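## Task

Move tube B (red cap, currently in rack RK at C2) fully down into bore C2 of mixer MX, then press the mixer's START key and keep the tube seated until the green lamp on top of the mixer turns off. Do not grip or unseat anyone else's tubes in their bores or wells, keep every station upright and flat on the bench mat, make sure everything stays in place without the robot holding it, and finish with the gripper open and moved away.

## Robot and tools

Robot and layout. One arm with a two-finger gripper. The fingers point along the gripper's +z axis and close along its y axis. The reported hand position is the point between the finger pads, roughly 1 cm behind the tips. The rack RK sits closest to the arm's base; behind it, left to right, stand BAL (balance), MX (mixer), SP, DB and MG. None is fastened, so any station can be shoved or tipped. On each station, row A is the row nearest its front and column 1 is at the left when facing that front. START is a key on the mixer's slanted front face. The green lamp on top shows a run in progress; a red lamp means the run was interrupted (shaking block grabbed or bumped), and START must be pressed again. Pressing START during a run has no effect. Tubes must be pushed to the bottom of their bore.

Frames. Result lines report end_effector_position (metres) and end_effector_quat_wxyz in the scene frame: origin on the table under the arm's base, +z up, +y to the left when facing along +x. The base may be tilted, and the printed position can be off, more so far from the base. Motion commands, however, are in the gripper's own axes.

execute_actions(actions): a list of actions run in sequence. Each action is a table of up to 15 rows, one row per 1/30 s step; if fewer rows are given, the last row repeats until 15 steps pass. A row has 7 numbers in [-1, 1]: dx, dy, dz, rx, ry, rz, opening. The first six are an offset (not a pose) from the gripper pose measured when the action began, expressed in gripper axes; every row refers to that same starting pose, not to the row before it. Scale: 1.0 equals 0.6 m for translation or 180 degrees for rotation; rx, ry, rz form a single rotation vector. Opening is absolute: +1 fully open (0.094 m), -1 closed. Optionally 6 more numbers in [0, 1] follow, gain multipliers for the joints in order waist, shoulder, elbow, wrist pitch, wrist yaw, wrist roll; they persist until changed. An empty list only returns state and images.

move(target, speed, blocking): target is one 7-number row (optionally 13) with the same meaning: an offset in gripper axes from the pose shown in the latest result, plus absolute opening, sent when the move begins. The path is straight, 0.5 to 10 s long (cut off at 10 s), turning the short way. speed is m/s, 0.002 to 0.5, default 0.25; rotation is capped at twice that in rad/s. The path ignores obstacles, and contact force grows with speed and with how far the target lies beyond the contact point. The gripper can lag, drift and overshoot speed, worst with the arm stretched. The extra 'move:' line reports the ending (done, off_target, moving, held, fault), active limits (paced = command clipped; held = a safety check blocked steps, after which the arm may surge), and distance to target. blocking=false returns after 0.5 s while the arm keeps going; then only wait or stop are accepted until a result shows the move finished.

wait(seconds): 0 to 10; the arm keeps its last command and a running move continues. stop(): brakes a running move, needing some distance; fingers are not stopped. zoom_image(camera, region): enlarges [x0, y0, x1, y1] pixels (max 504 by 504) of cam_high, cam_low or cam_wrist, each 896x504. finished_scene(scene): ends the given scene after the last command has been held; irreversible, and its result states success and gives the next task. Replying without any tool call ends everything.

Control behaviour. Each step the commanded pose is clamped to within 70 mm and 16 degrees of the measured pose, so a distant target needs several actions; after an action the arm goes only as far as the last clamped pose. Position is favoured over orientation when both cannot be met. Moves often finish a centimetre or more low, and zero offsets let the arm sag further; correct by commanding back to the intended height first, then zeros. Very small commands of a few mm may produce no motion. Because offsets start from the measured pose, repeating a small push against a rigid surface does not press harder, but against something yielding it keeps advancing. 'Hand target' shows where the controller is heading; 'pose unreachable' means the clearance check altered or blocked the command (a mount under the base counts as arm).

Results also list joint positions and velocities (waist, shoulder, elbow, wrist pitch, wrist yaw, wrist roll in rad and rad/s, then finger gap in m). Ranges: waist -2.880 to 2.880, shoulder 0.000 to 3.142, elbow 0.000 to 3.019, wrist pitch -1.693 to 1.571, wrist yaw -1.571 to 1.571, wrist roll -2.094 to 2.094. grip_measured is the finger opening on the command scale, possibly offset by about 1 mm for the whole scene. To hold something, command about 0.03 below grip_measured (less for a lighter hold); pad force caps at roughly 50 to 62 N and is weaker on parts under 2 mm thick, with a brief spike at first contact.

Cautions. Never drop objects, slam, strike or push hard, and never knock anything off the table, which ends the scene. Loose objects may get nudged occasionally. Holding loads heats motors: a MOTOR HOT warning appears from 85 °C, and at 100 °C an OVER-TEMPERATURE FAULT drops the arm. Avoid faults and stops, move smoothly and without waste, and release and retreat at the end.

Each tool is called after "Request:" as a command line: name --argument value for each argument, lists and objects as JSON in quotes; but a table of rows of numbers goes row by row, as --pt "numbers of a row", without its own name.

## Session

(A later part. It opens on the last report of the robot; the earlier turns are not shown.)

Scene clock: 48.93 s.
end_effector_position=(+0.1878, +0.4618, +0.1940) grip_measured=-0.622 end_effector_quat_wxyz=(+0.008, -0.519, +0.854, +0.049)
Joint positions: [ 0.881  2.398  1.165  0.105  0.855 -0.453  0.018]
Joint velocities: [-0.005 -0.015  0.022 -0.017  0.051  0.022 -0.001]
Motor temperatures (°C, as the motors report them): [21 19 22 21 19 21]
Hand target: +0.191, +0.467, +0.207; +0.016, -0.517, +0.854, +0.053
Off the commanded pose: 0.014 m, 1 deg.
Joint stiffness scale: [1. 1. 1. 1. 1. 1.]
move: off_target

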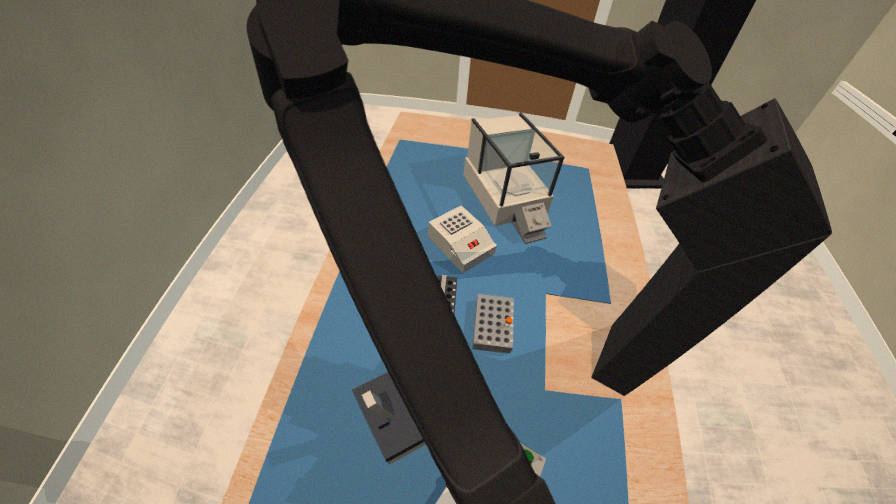

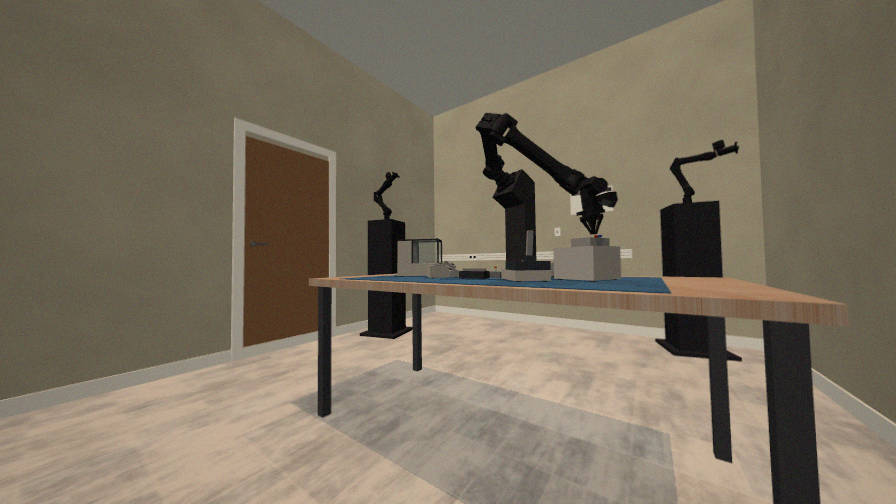

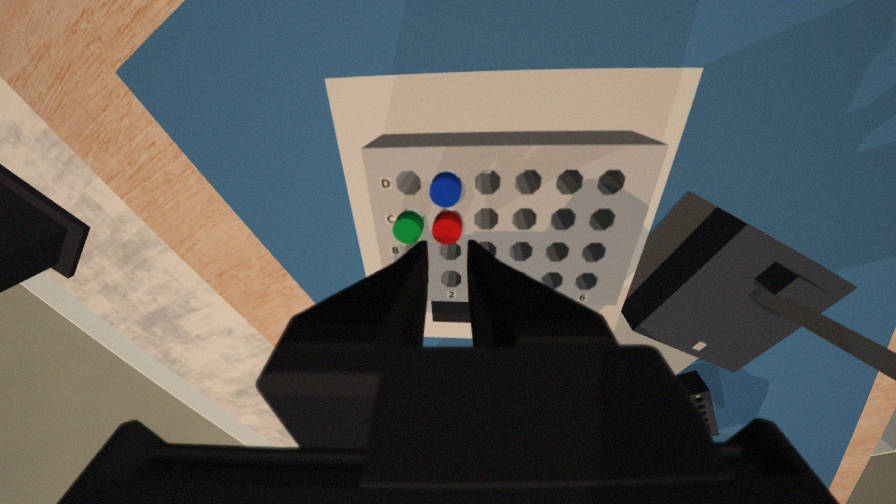

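Slightly proud perhaps; press.

Request:
move --target '[0,0,0,0,0,0,-1]'

Request:
move --target '[0.014,-0.006,0.058,0,0.006,0,-1]' --speed 0.03

Request:
move --target '[0,0,-0.08,0,0,0,-1]' --speed 0.08

Request:
move --target '[0.37,-0.05,0,0,0,0.48,-1]'

Scene clock: 51.63 s.
end_effector_position=(+0.1878, +0.4618, +0.1940) grip_measured=-0.987 end_effector_quat_wxyz=(+0.008, -0.518, +0.854, +0.049)
Joint positions: [ 0.881  2.398  1.165  0.105  0.855 -0.452  0.001]
Joint velocities: [ 0.005 -0.015 -0.022 -0.002  0.007 -0.022  0.   ]
Motor temperatures (°C, as the motors report them): [21 19 22 21 19 21]
Hand target: +0.188, +0.462, +0.194; +0.008, -0.519, +0.853, +0.049
Off the commanded pose: 0.000 m, 0 deg.
Joint stiffness scale: [1. 1. 1. 1. 1. 1.]
move: done

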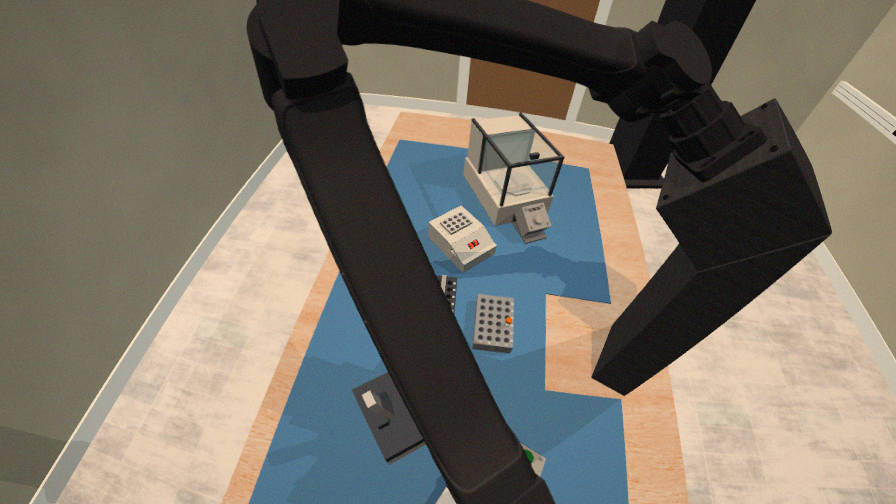

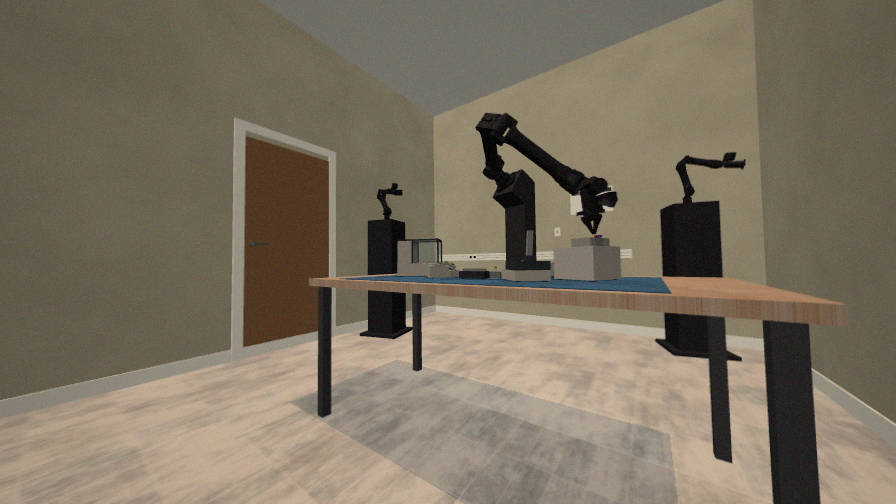

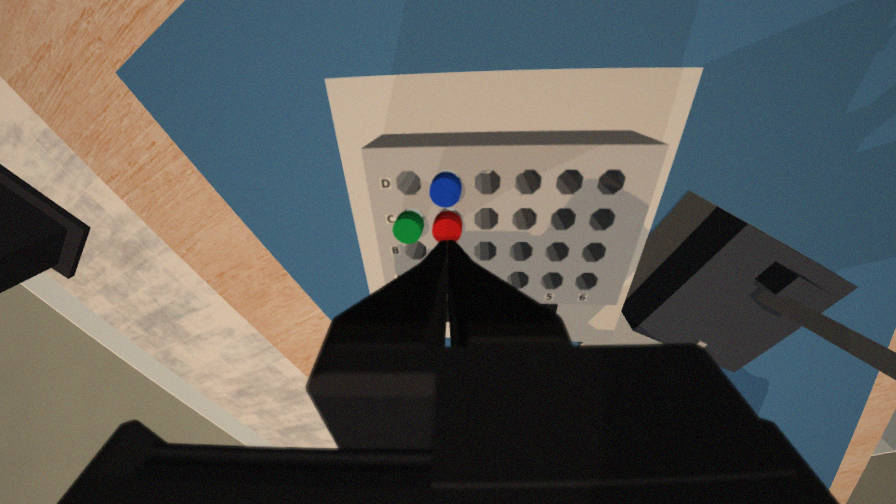

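Scene clock: 53.07 s.
end_effector_position=(+0.1925, +0.4708, +0.1889) grip_measured=-0.987 end_effector_quat_wxyz=(+0.020, -0.520, +0.852, +0.055)
Joint positions: [ 0.875  2.412  1.183  0.143  0.842 -0.493  0.001]
Joint velocities: [-0.005 -0.015  0.007  0.012  0.066  0.037 -0.001]
Motor temperatures (°C, as the motors report them): [21 19 22 21 19 21]
Hand target: +0.185, +0.455, +0.161; -0.000, -0.519, +0.854, +0.044
Off the commanded pose: 0.034 m, 3 deg.
Joint stiffness scale: [1. 1. 1. 1. 1. 1.]
move: off_target

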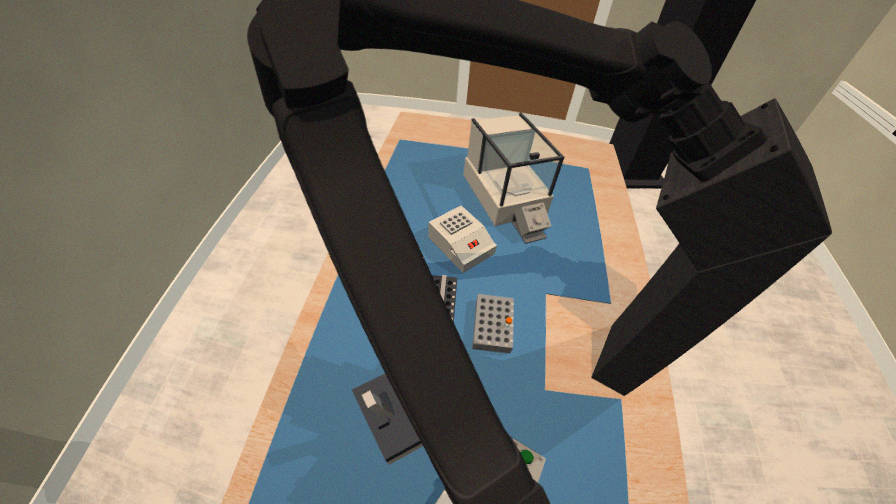

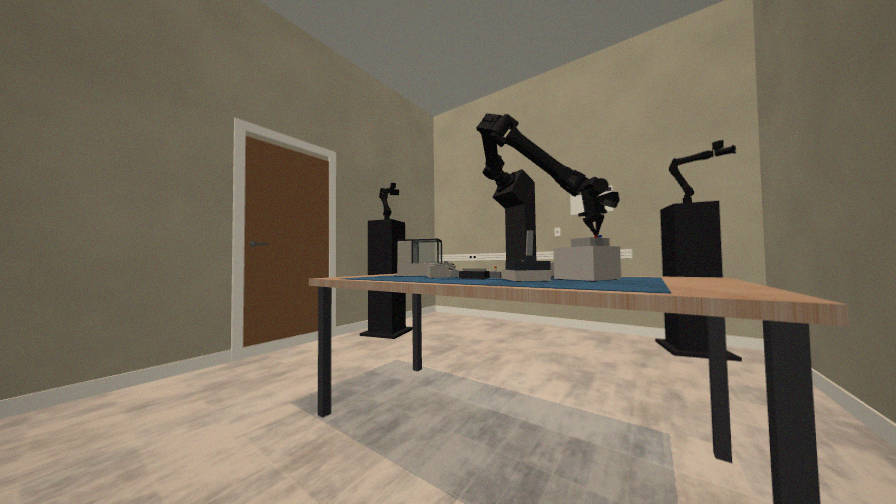

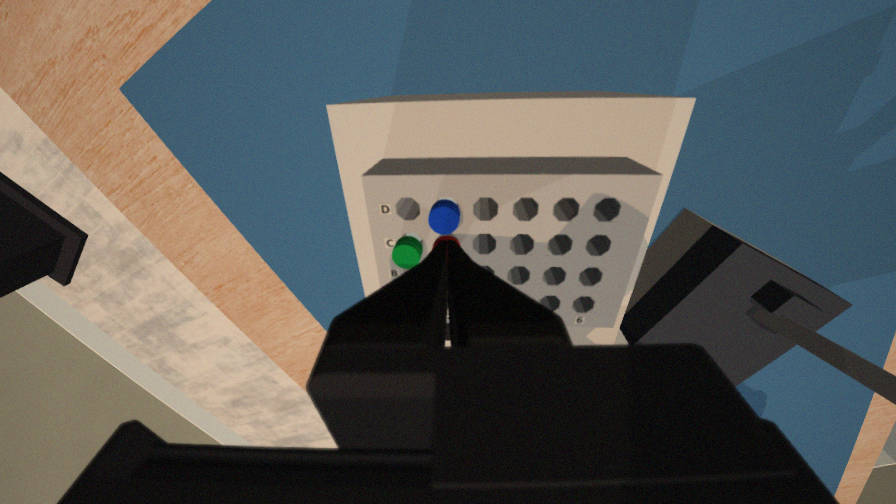

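Scene clock: 54.03 s.
end_effector_position=(+0.1948, +0.4643, +0.2290) grip_measured=-0.987 end_effector_quat_wxyz=(+0.018, -0.522, +0.851, +0.053)
Joint positions: [ 0.934  2.336  1.132  0.051  0.871 -0.413  0.001]
Joint velocities: [ 0.005 -0.015 -0.002 -0.007 -0.066 -0.037 -0.001]
Motor temperatures (°C, as the motors report them): [21 19 22 21 19 21]
Hand target: +0.194, +0.465, +0.236; +0.020, -0.520, +0.852, +0.055
Off the commanded pose: 0.008 m, 0 deg.
Joint stiffness scale: [1. 1. 1. 1. 1. 1.]
move: done

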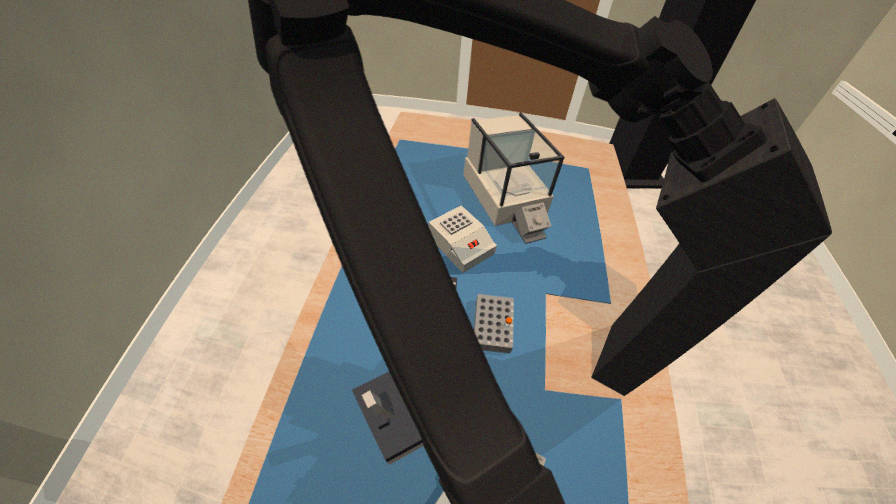

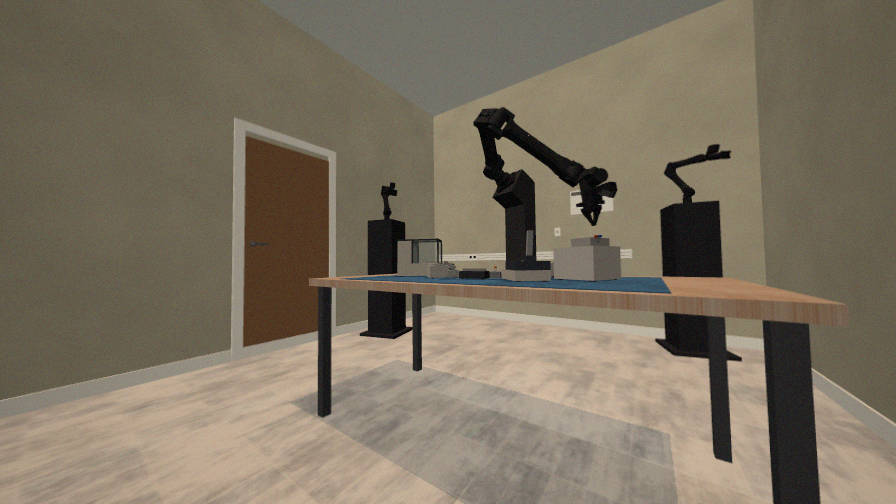

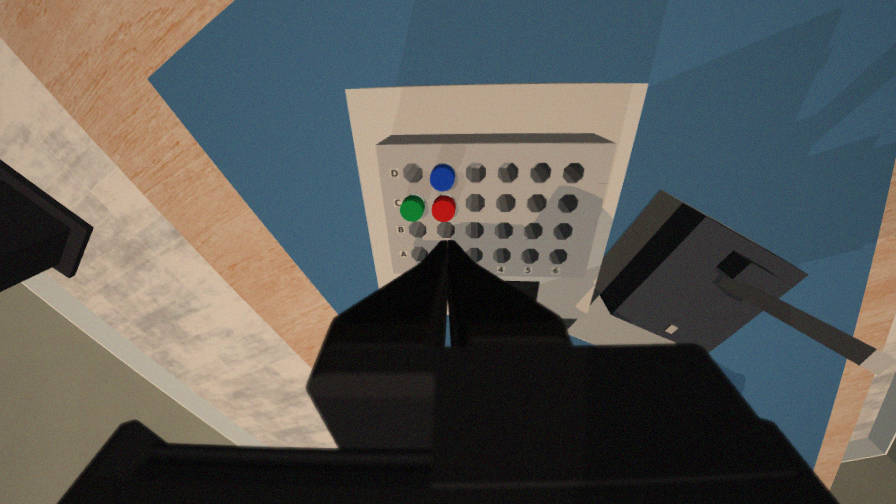

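Scene clock: 57.57 s.
end_effector_position=(+0.1314, +0.2691, +0.2113) grip_measured=-0.987 end_effector_quat_wxyz=(-0.017, +0.192, +0.979, +0.064)
Joint positions: [0.703 2.272 0.56  0.804 0.74  0.762 0.001]
Joint velocities: [ 0.005 -0.005 -0.002  0.007 -0.037  0.037  0.   ]
Motor temperatures (°C, as the motors report them): [21 19 22 21 19 21]
Hand target: +0.124, +0.253, +0.208; -0.025, +0.202, +0.978, +0.050
Off the commanded pose: 0.019 m, 2 deg.
Joint stiffness scale: [1. 1. 1. 1. 1. 1.]
move: off_target

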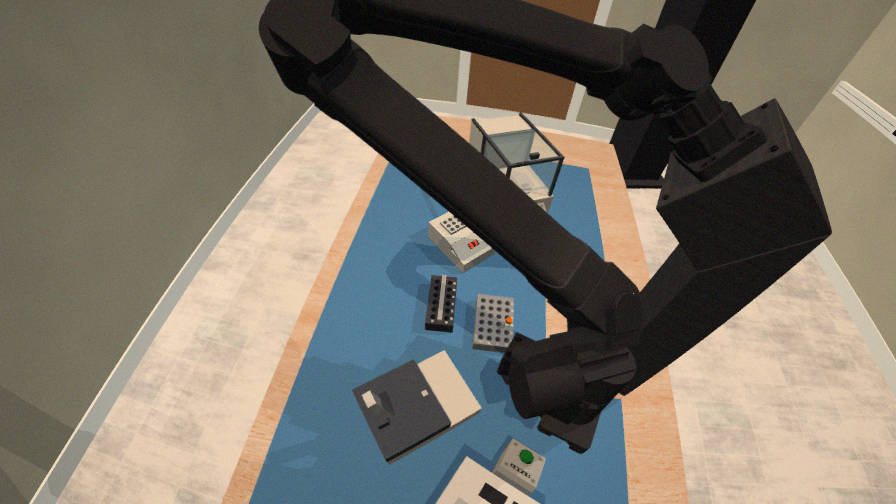

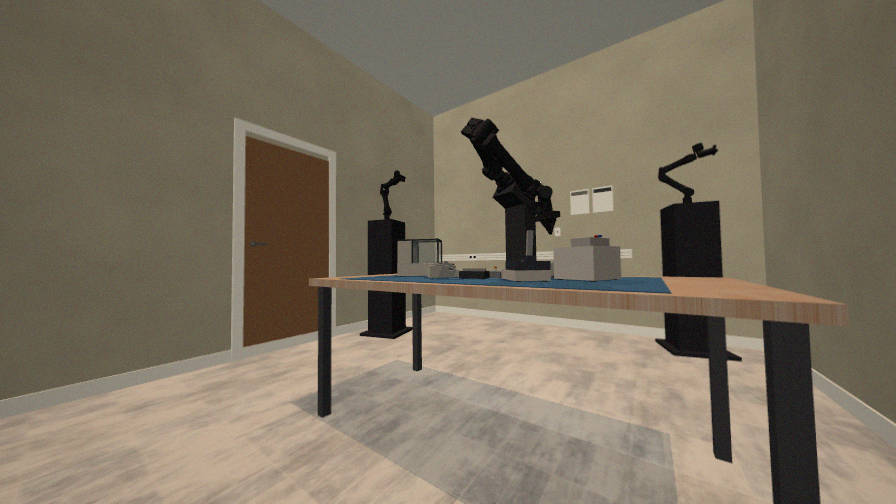

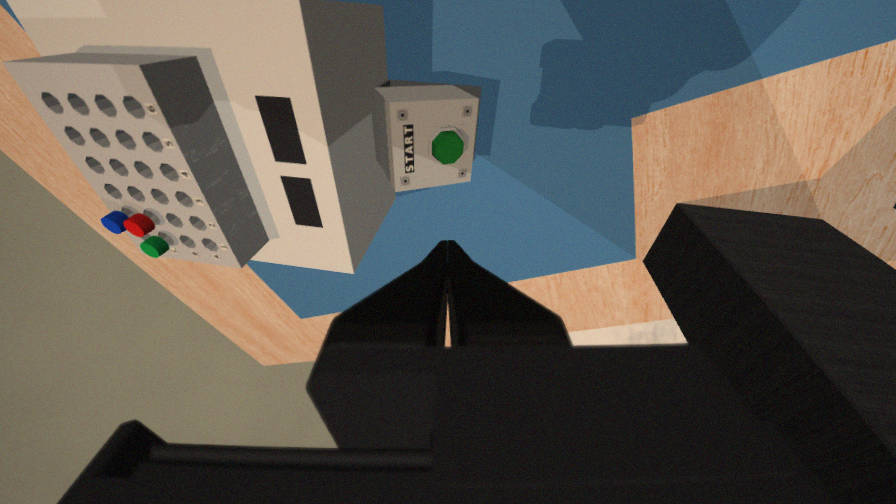

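Request:
move --target '[-0.015,-0.04,0.14,-0.08,0,0,-1]' --speed 0.12

Scene clock: 65.83 s.
end_effector_position=(+0.1312, +0.2602, +0.1331) grip_measured=-0.987 end_effector_quat_wxyz=(+0.002, +0.195, +0.962, +0.193)
Joint positions: [0.398 2.491 0.622 1.243 0.29  0.442 0.001]
Joint velocities: [-0.015  0.015 -0.007  0.012  0.007 -0.066 -0.001]
Motor temperatures (°C, as the motors report them): [20 19 22 21 19 21]
Hand target: +0.129, +0.255, +0.125; +0.005, +0.194, +0.963, +0.186
Off the commanded pose: 0.010 m, 1 deg.
Joint stiffness scale: [1. 1. 1. 1. 1. 1.]
move: done

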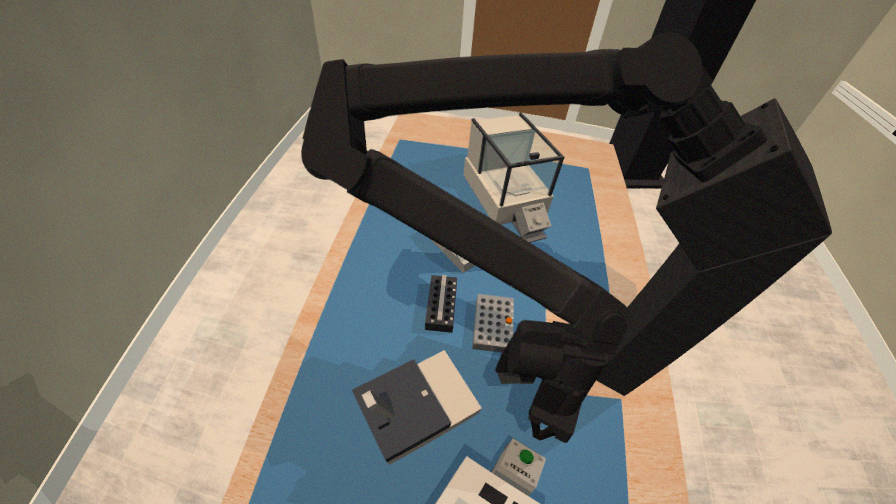

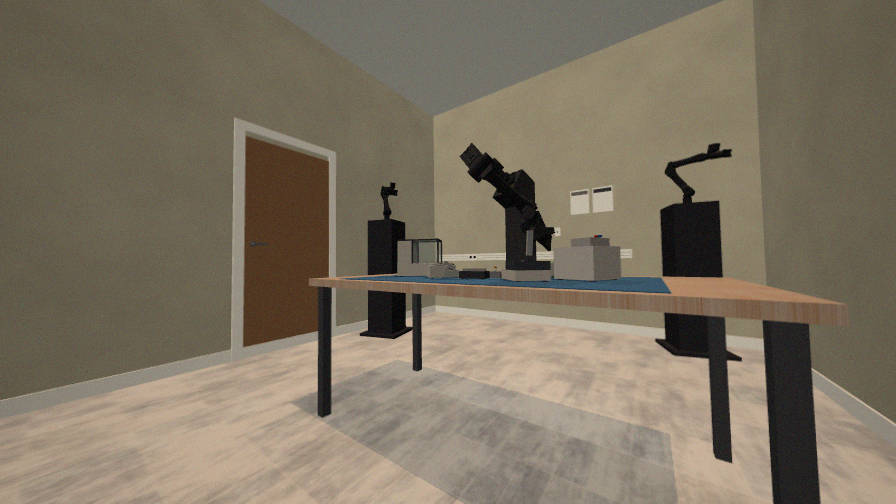

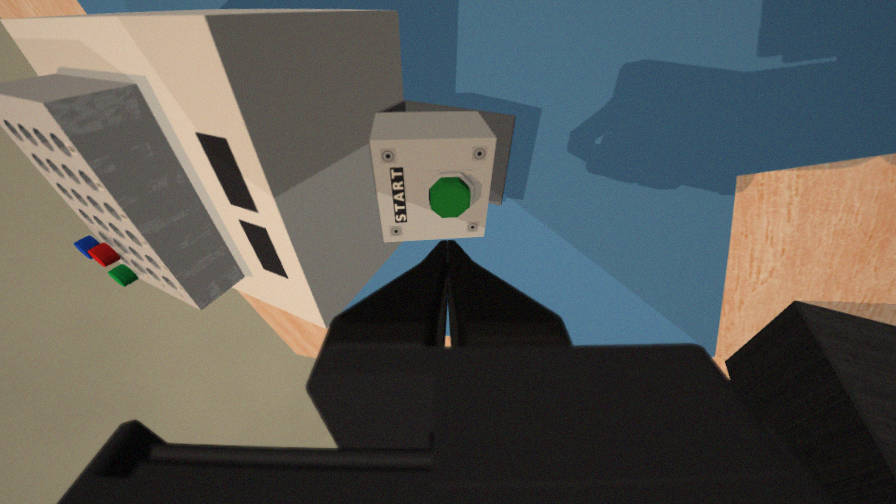

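Request:
move --target '[0,-0.015,0.08,0,0,0,-1]' --speed 0.06

Request:
move --target '[0,-0.015,0.045,0,0,0,-1]' --speed 0.03

Scene clock: 68.40 s.
end_effector_position=(+0.1403, +0.2793, +0.0967) grip_measured=-0.987 end_effector_quat_wxyz=(+0.009, +0.197, +0.959, +0.205)
Joint positions: [0.365 2.538 0.737 1.201 0.243 0.421 0.001]
Joint velocities: [-0.005  0.015 -0.002  0.002  0.051 -0.037 -0.001]
Motor temperatures (°C, as the motors report them): [20 19 22 21 19 21]
Hand target: +0.131, +0.271, +0.086; +0.002, +0.195, +0.962, +0.193
Off the commanded pose: 0.017 m, 2 deg.
Joint stiffness scale: [1. 1. 1. 1. 1. 1.]
move: off_target

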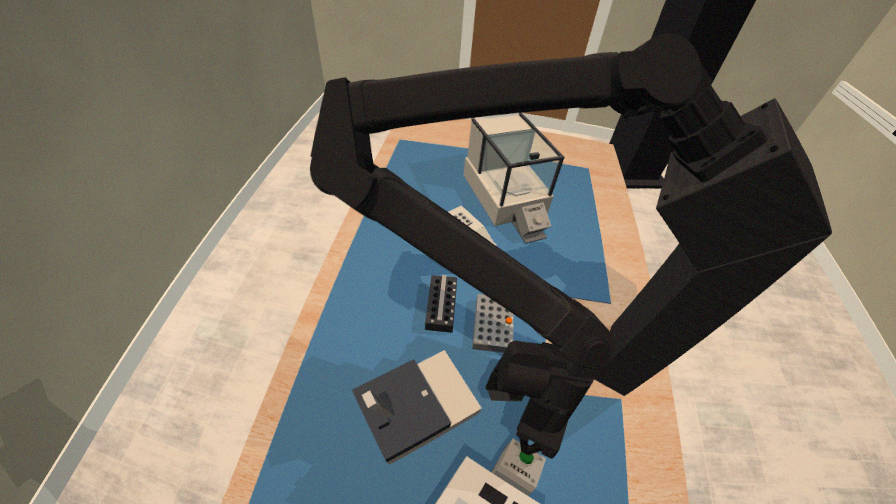

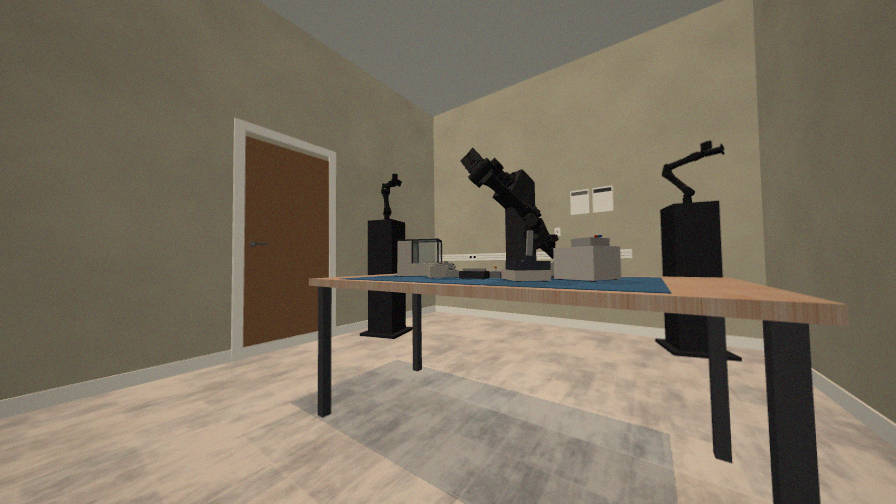

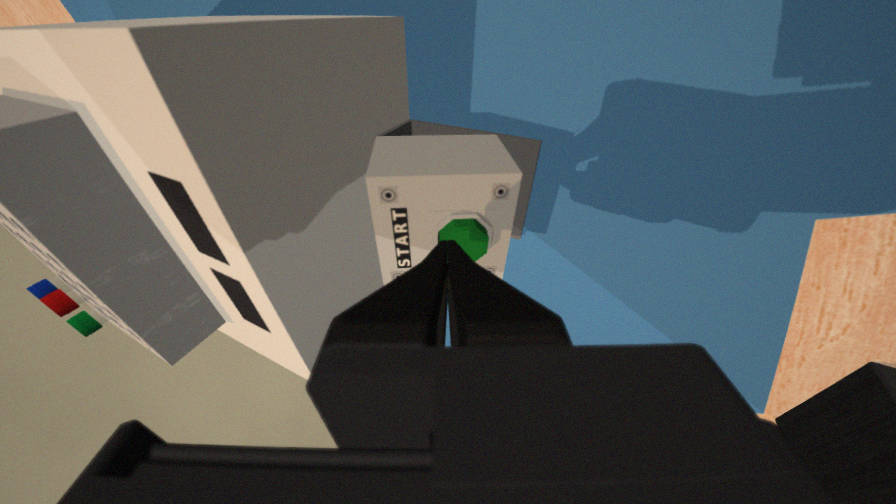

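Scene clock: 69.60 s.
end_effector_position=(+0.1488, +0.2925, +0.0813) grip_measured=-0.987 end_effector_quat_wxyz=(+0.016, +0.199, +0.955, +0.218)
Joint positions: [0.357 2.557 0.795 1.184 0.212 0.413 0.001]
Joint velocities: [ 0.005  0.024 -0.002 -0.002  0.022 -0.022 -0.   ]
Motor temperatures (°C, as the motors report them): [20 19 22 21 19 21]
Hand target: +0.139, +0.282, +0.069; +0.009, +0.197, +0.959, +0.205
Off the commanded pose: 0.019 m, 2 deg.
Joint stiffness scale: [1. 1. 1. 1. 1. 1.]
move: off_target

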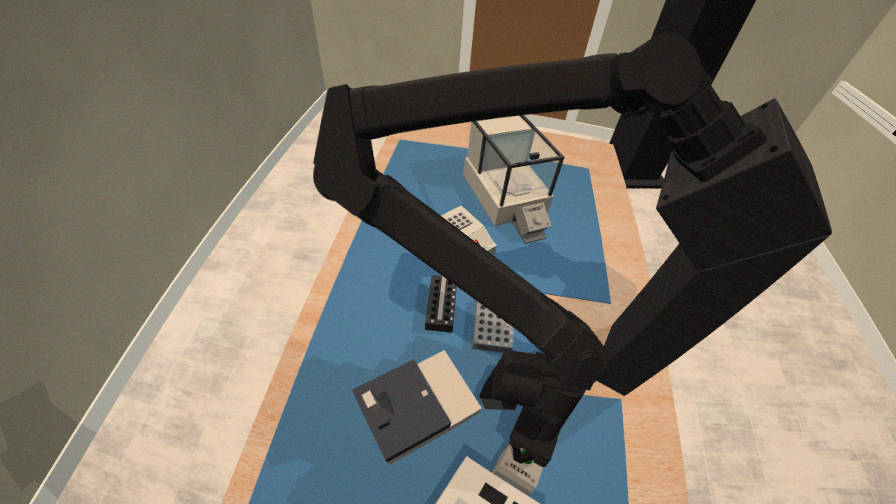

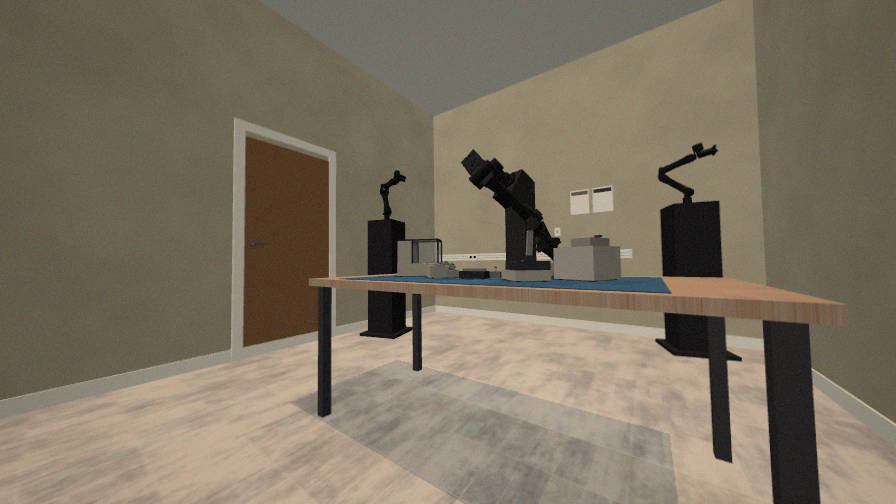

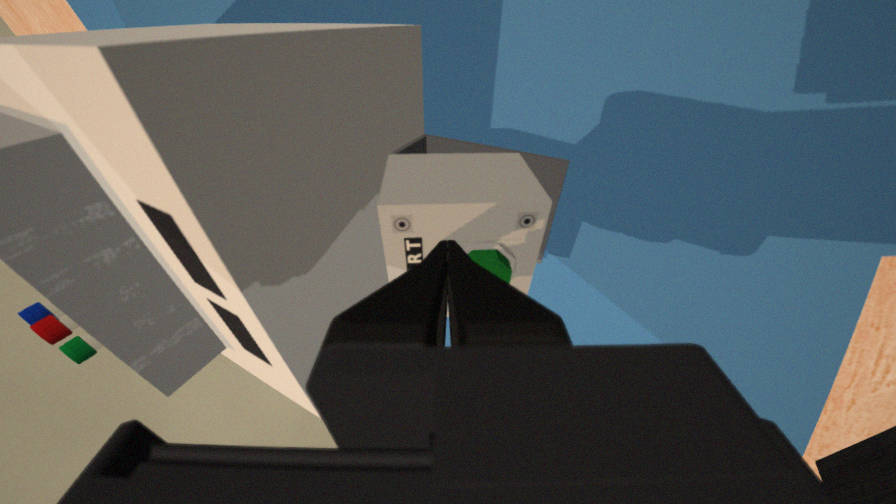

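Missed left; re-centre.

Request:
move --target '[0.02,-0.045,-0.02,0.02,0,0,-1]' --speed 0.04

Request:
move --target '[0.008,-0.028,0.05,0.006,0,0,-1]' --speed 0.03

Scene clock: 72.73 s.
end_effector_position=(+0.1527, +0.2864, +0.0795) grip_measured=-0.987 end_effector_quat_wxyz=(+0.031, +0.206, +0.957, +0.203)
Joint positions: [0.357 2.564 0.795 1.217 0.249 0.413 0.001]
Joint velocities: [-0.005  0.005 -0.007 -0.007 -0.022  0.007 -0.001]
Motor temperatures (°C, as the motors report them): [20 19 22 21 19 21]
Hand target: +0.127, +0.270, +0.082; +0.010, +0.199, +0.962, +0.188
Off the commanded pose: 0.031 m, 3 deg.
Joint stiffness scale: [1. 1. 1. 1. 1. 1.]
move: off_target

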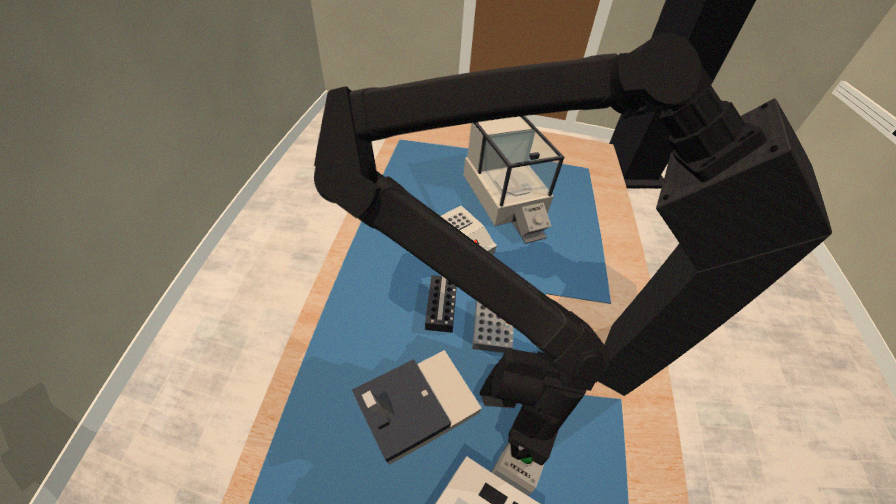

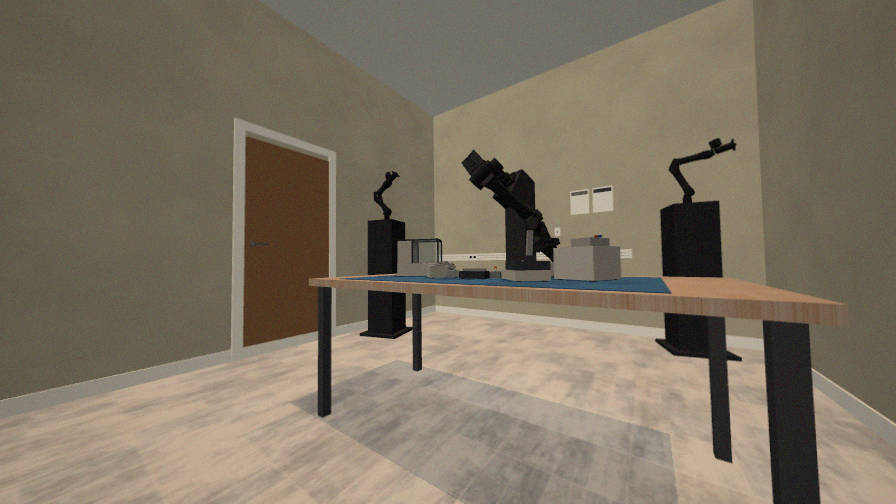

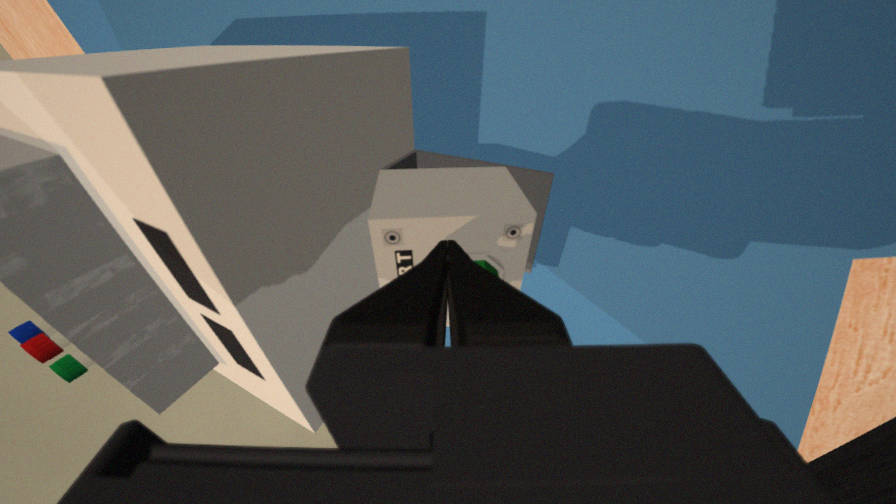

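Scene clock: 74.13 s.
end_effector_position=(+0.1535, +0.2877, +0.0777) grip_measured=-0.987 end_effector_quat_wxyz=(+0.033, +0.202, +0.957, +0.207)
Joint positions: [0.353 2.567 0.801 1.216 0.24  0.403 0.001]
Joint velocities: [-0.005  0.005  0.002  0.002 -0.007 -0.007  0.   ]
Motor temperatures (°C, as the motors report them): [20 19 22 21 19 21]
Hand target: +0.146, +0.284, +0.048; +0.029, +0.206, +0.959, +0.194
Off the commanded pose: 0.033 m, 2 deg.
Joint stiffness scale: [1. 1. 1. 1. 1. 1.]
move: off_target

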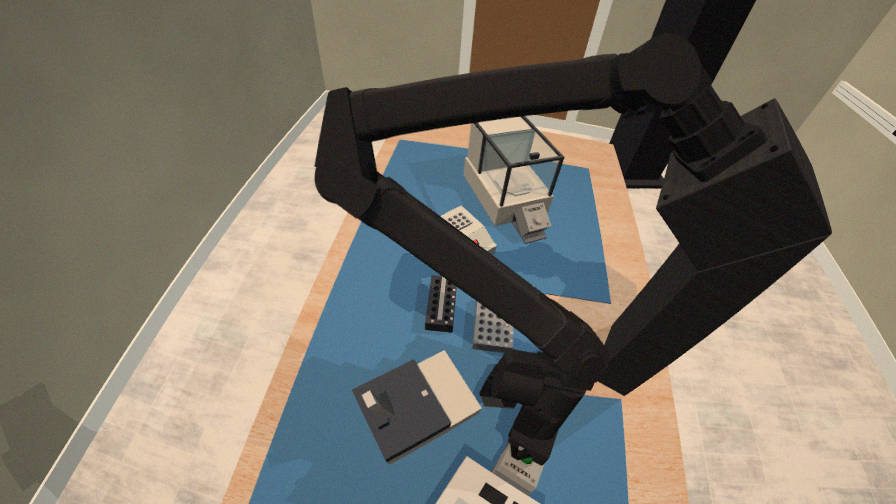

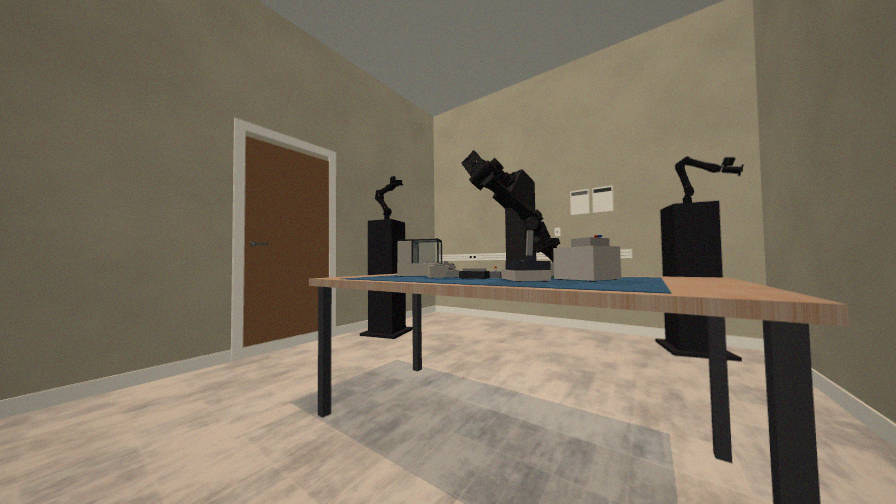

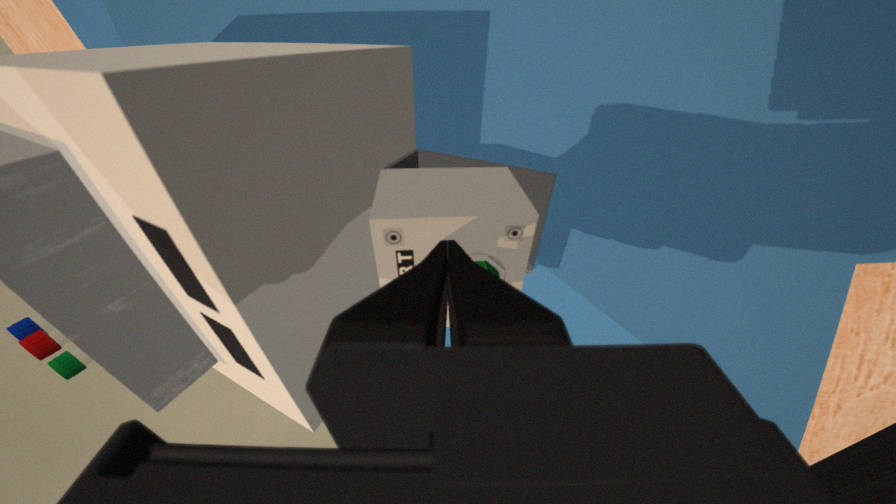

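Request:
move --target '[0.05,-0.06,-0.1,0,0,0,-1]' --speed 0.08

Scene clock: 76.53 s.
end_effector_position=(+0.1223, +0.2621, +0.1149) grip_measured=-0.987 end_effector_quat_wxyz=(+0.049, +0.209, +0.952, +0.219)
Joint positions: [0.353 2.634 0.679 1.447 0.222 0.402 0.001]
Joint velocities: [-0.015  0.024 -0.002  0.007 -0.066 -0.022 -0.001]
Motor temperatures (°C, as the motors report them): [20 19 22 21 19 21]
Hand target: +0.104, +0.246, +0.119; +0.032, +0.202, +0.957, +0.207
Off the commanded pose: 0.024 m, 3 deg.
Joint stiffness scale: [1. 1. 1. 1. 1. 1.]
move: off_target

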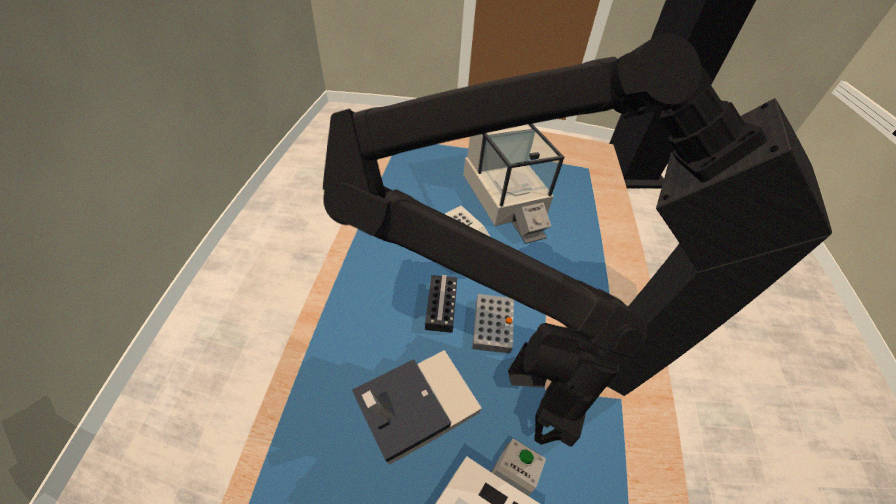

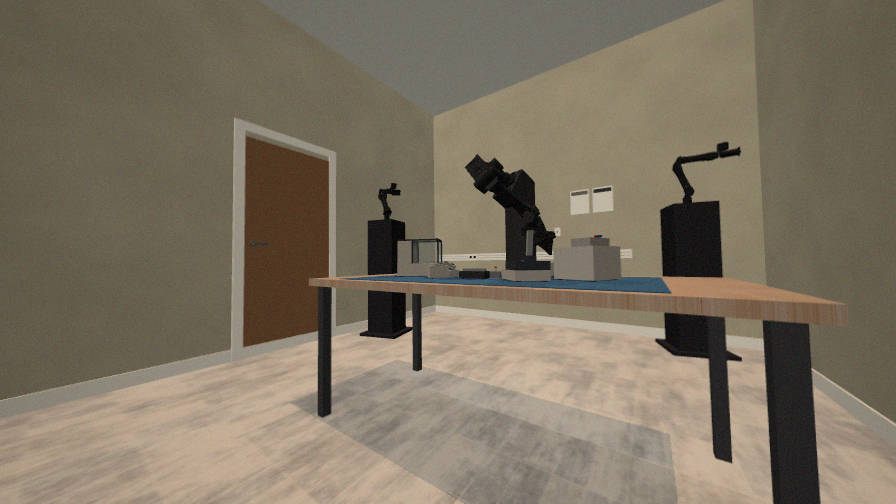

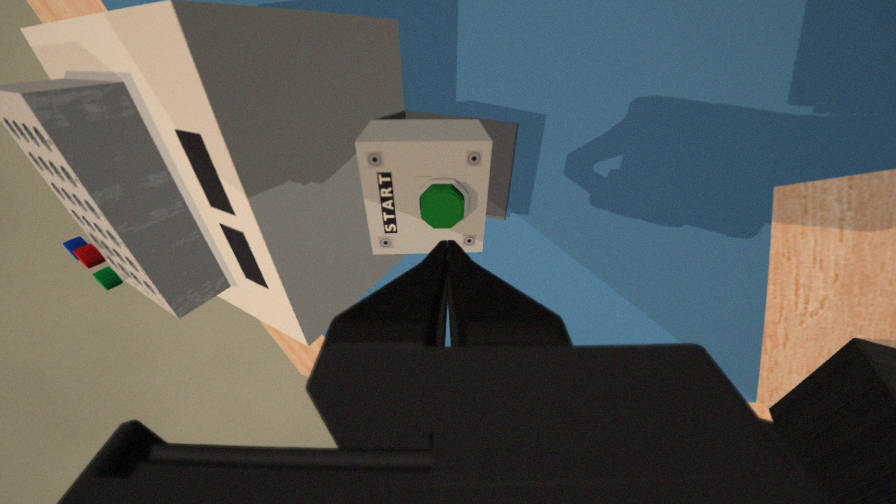

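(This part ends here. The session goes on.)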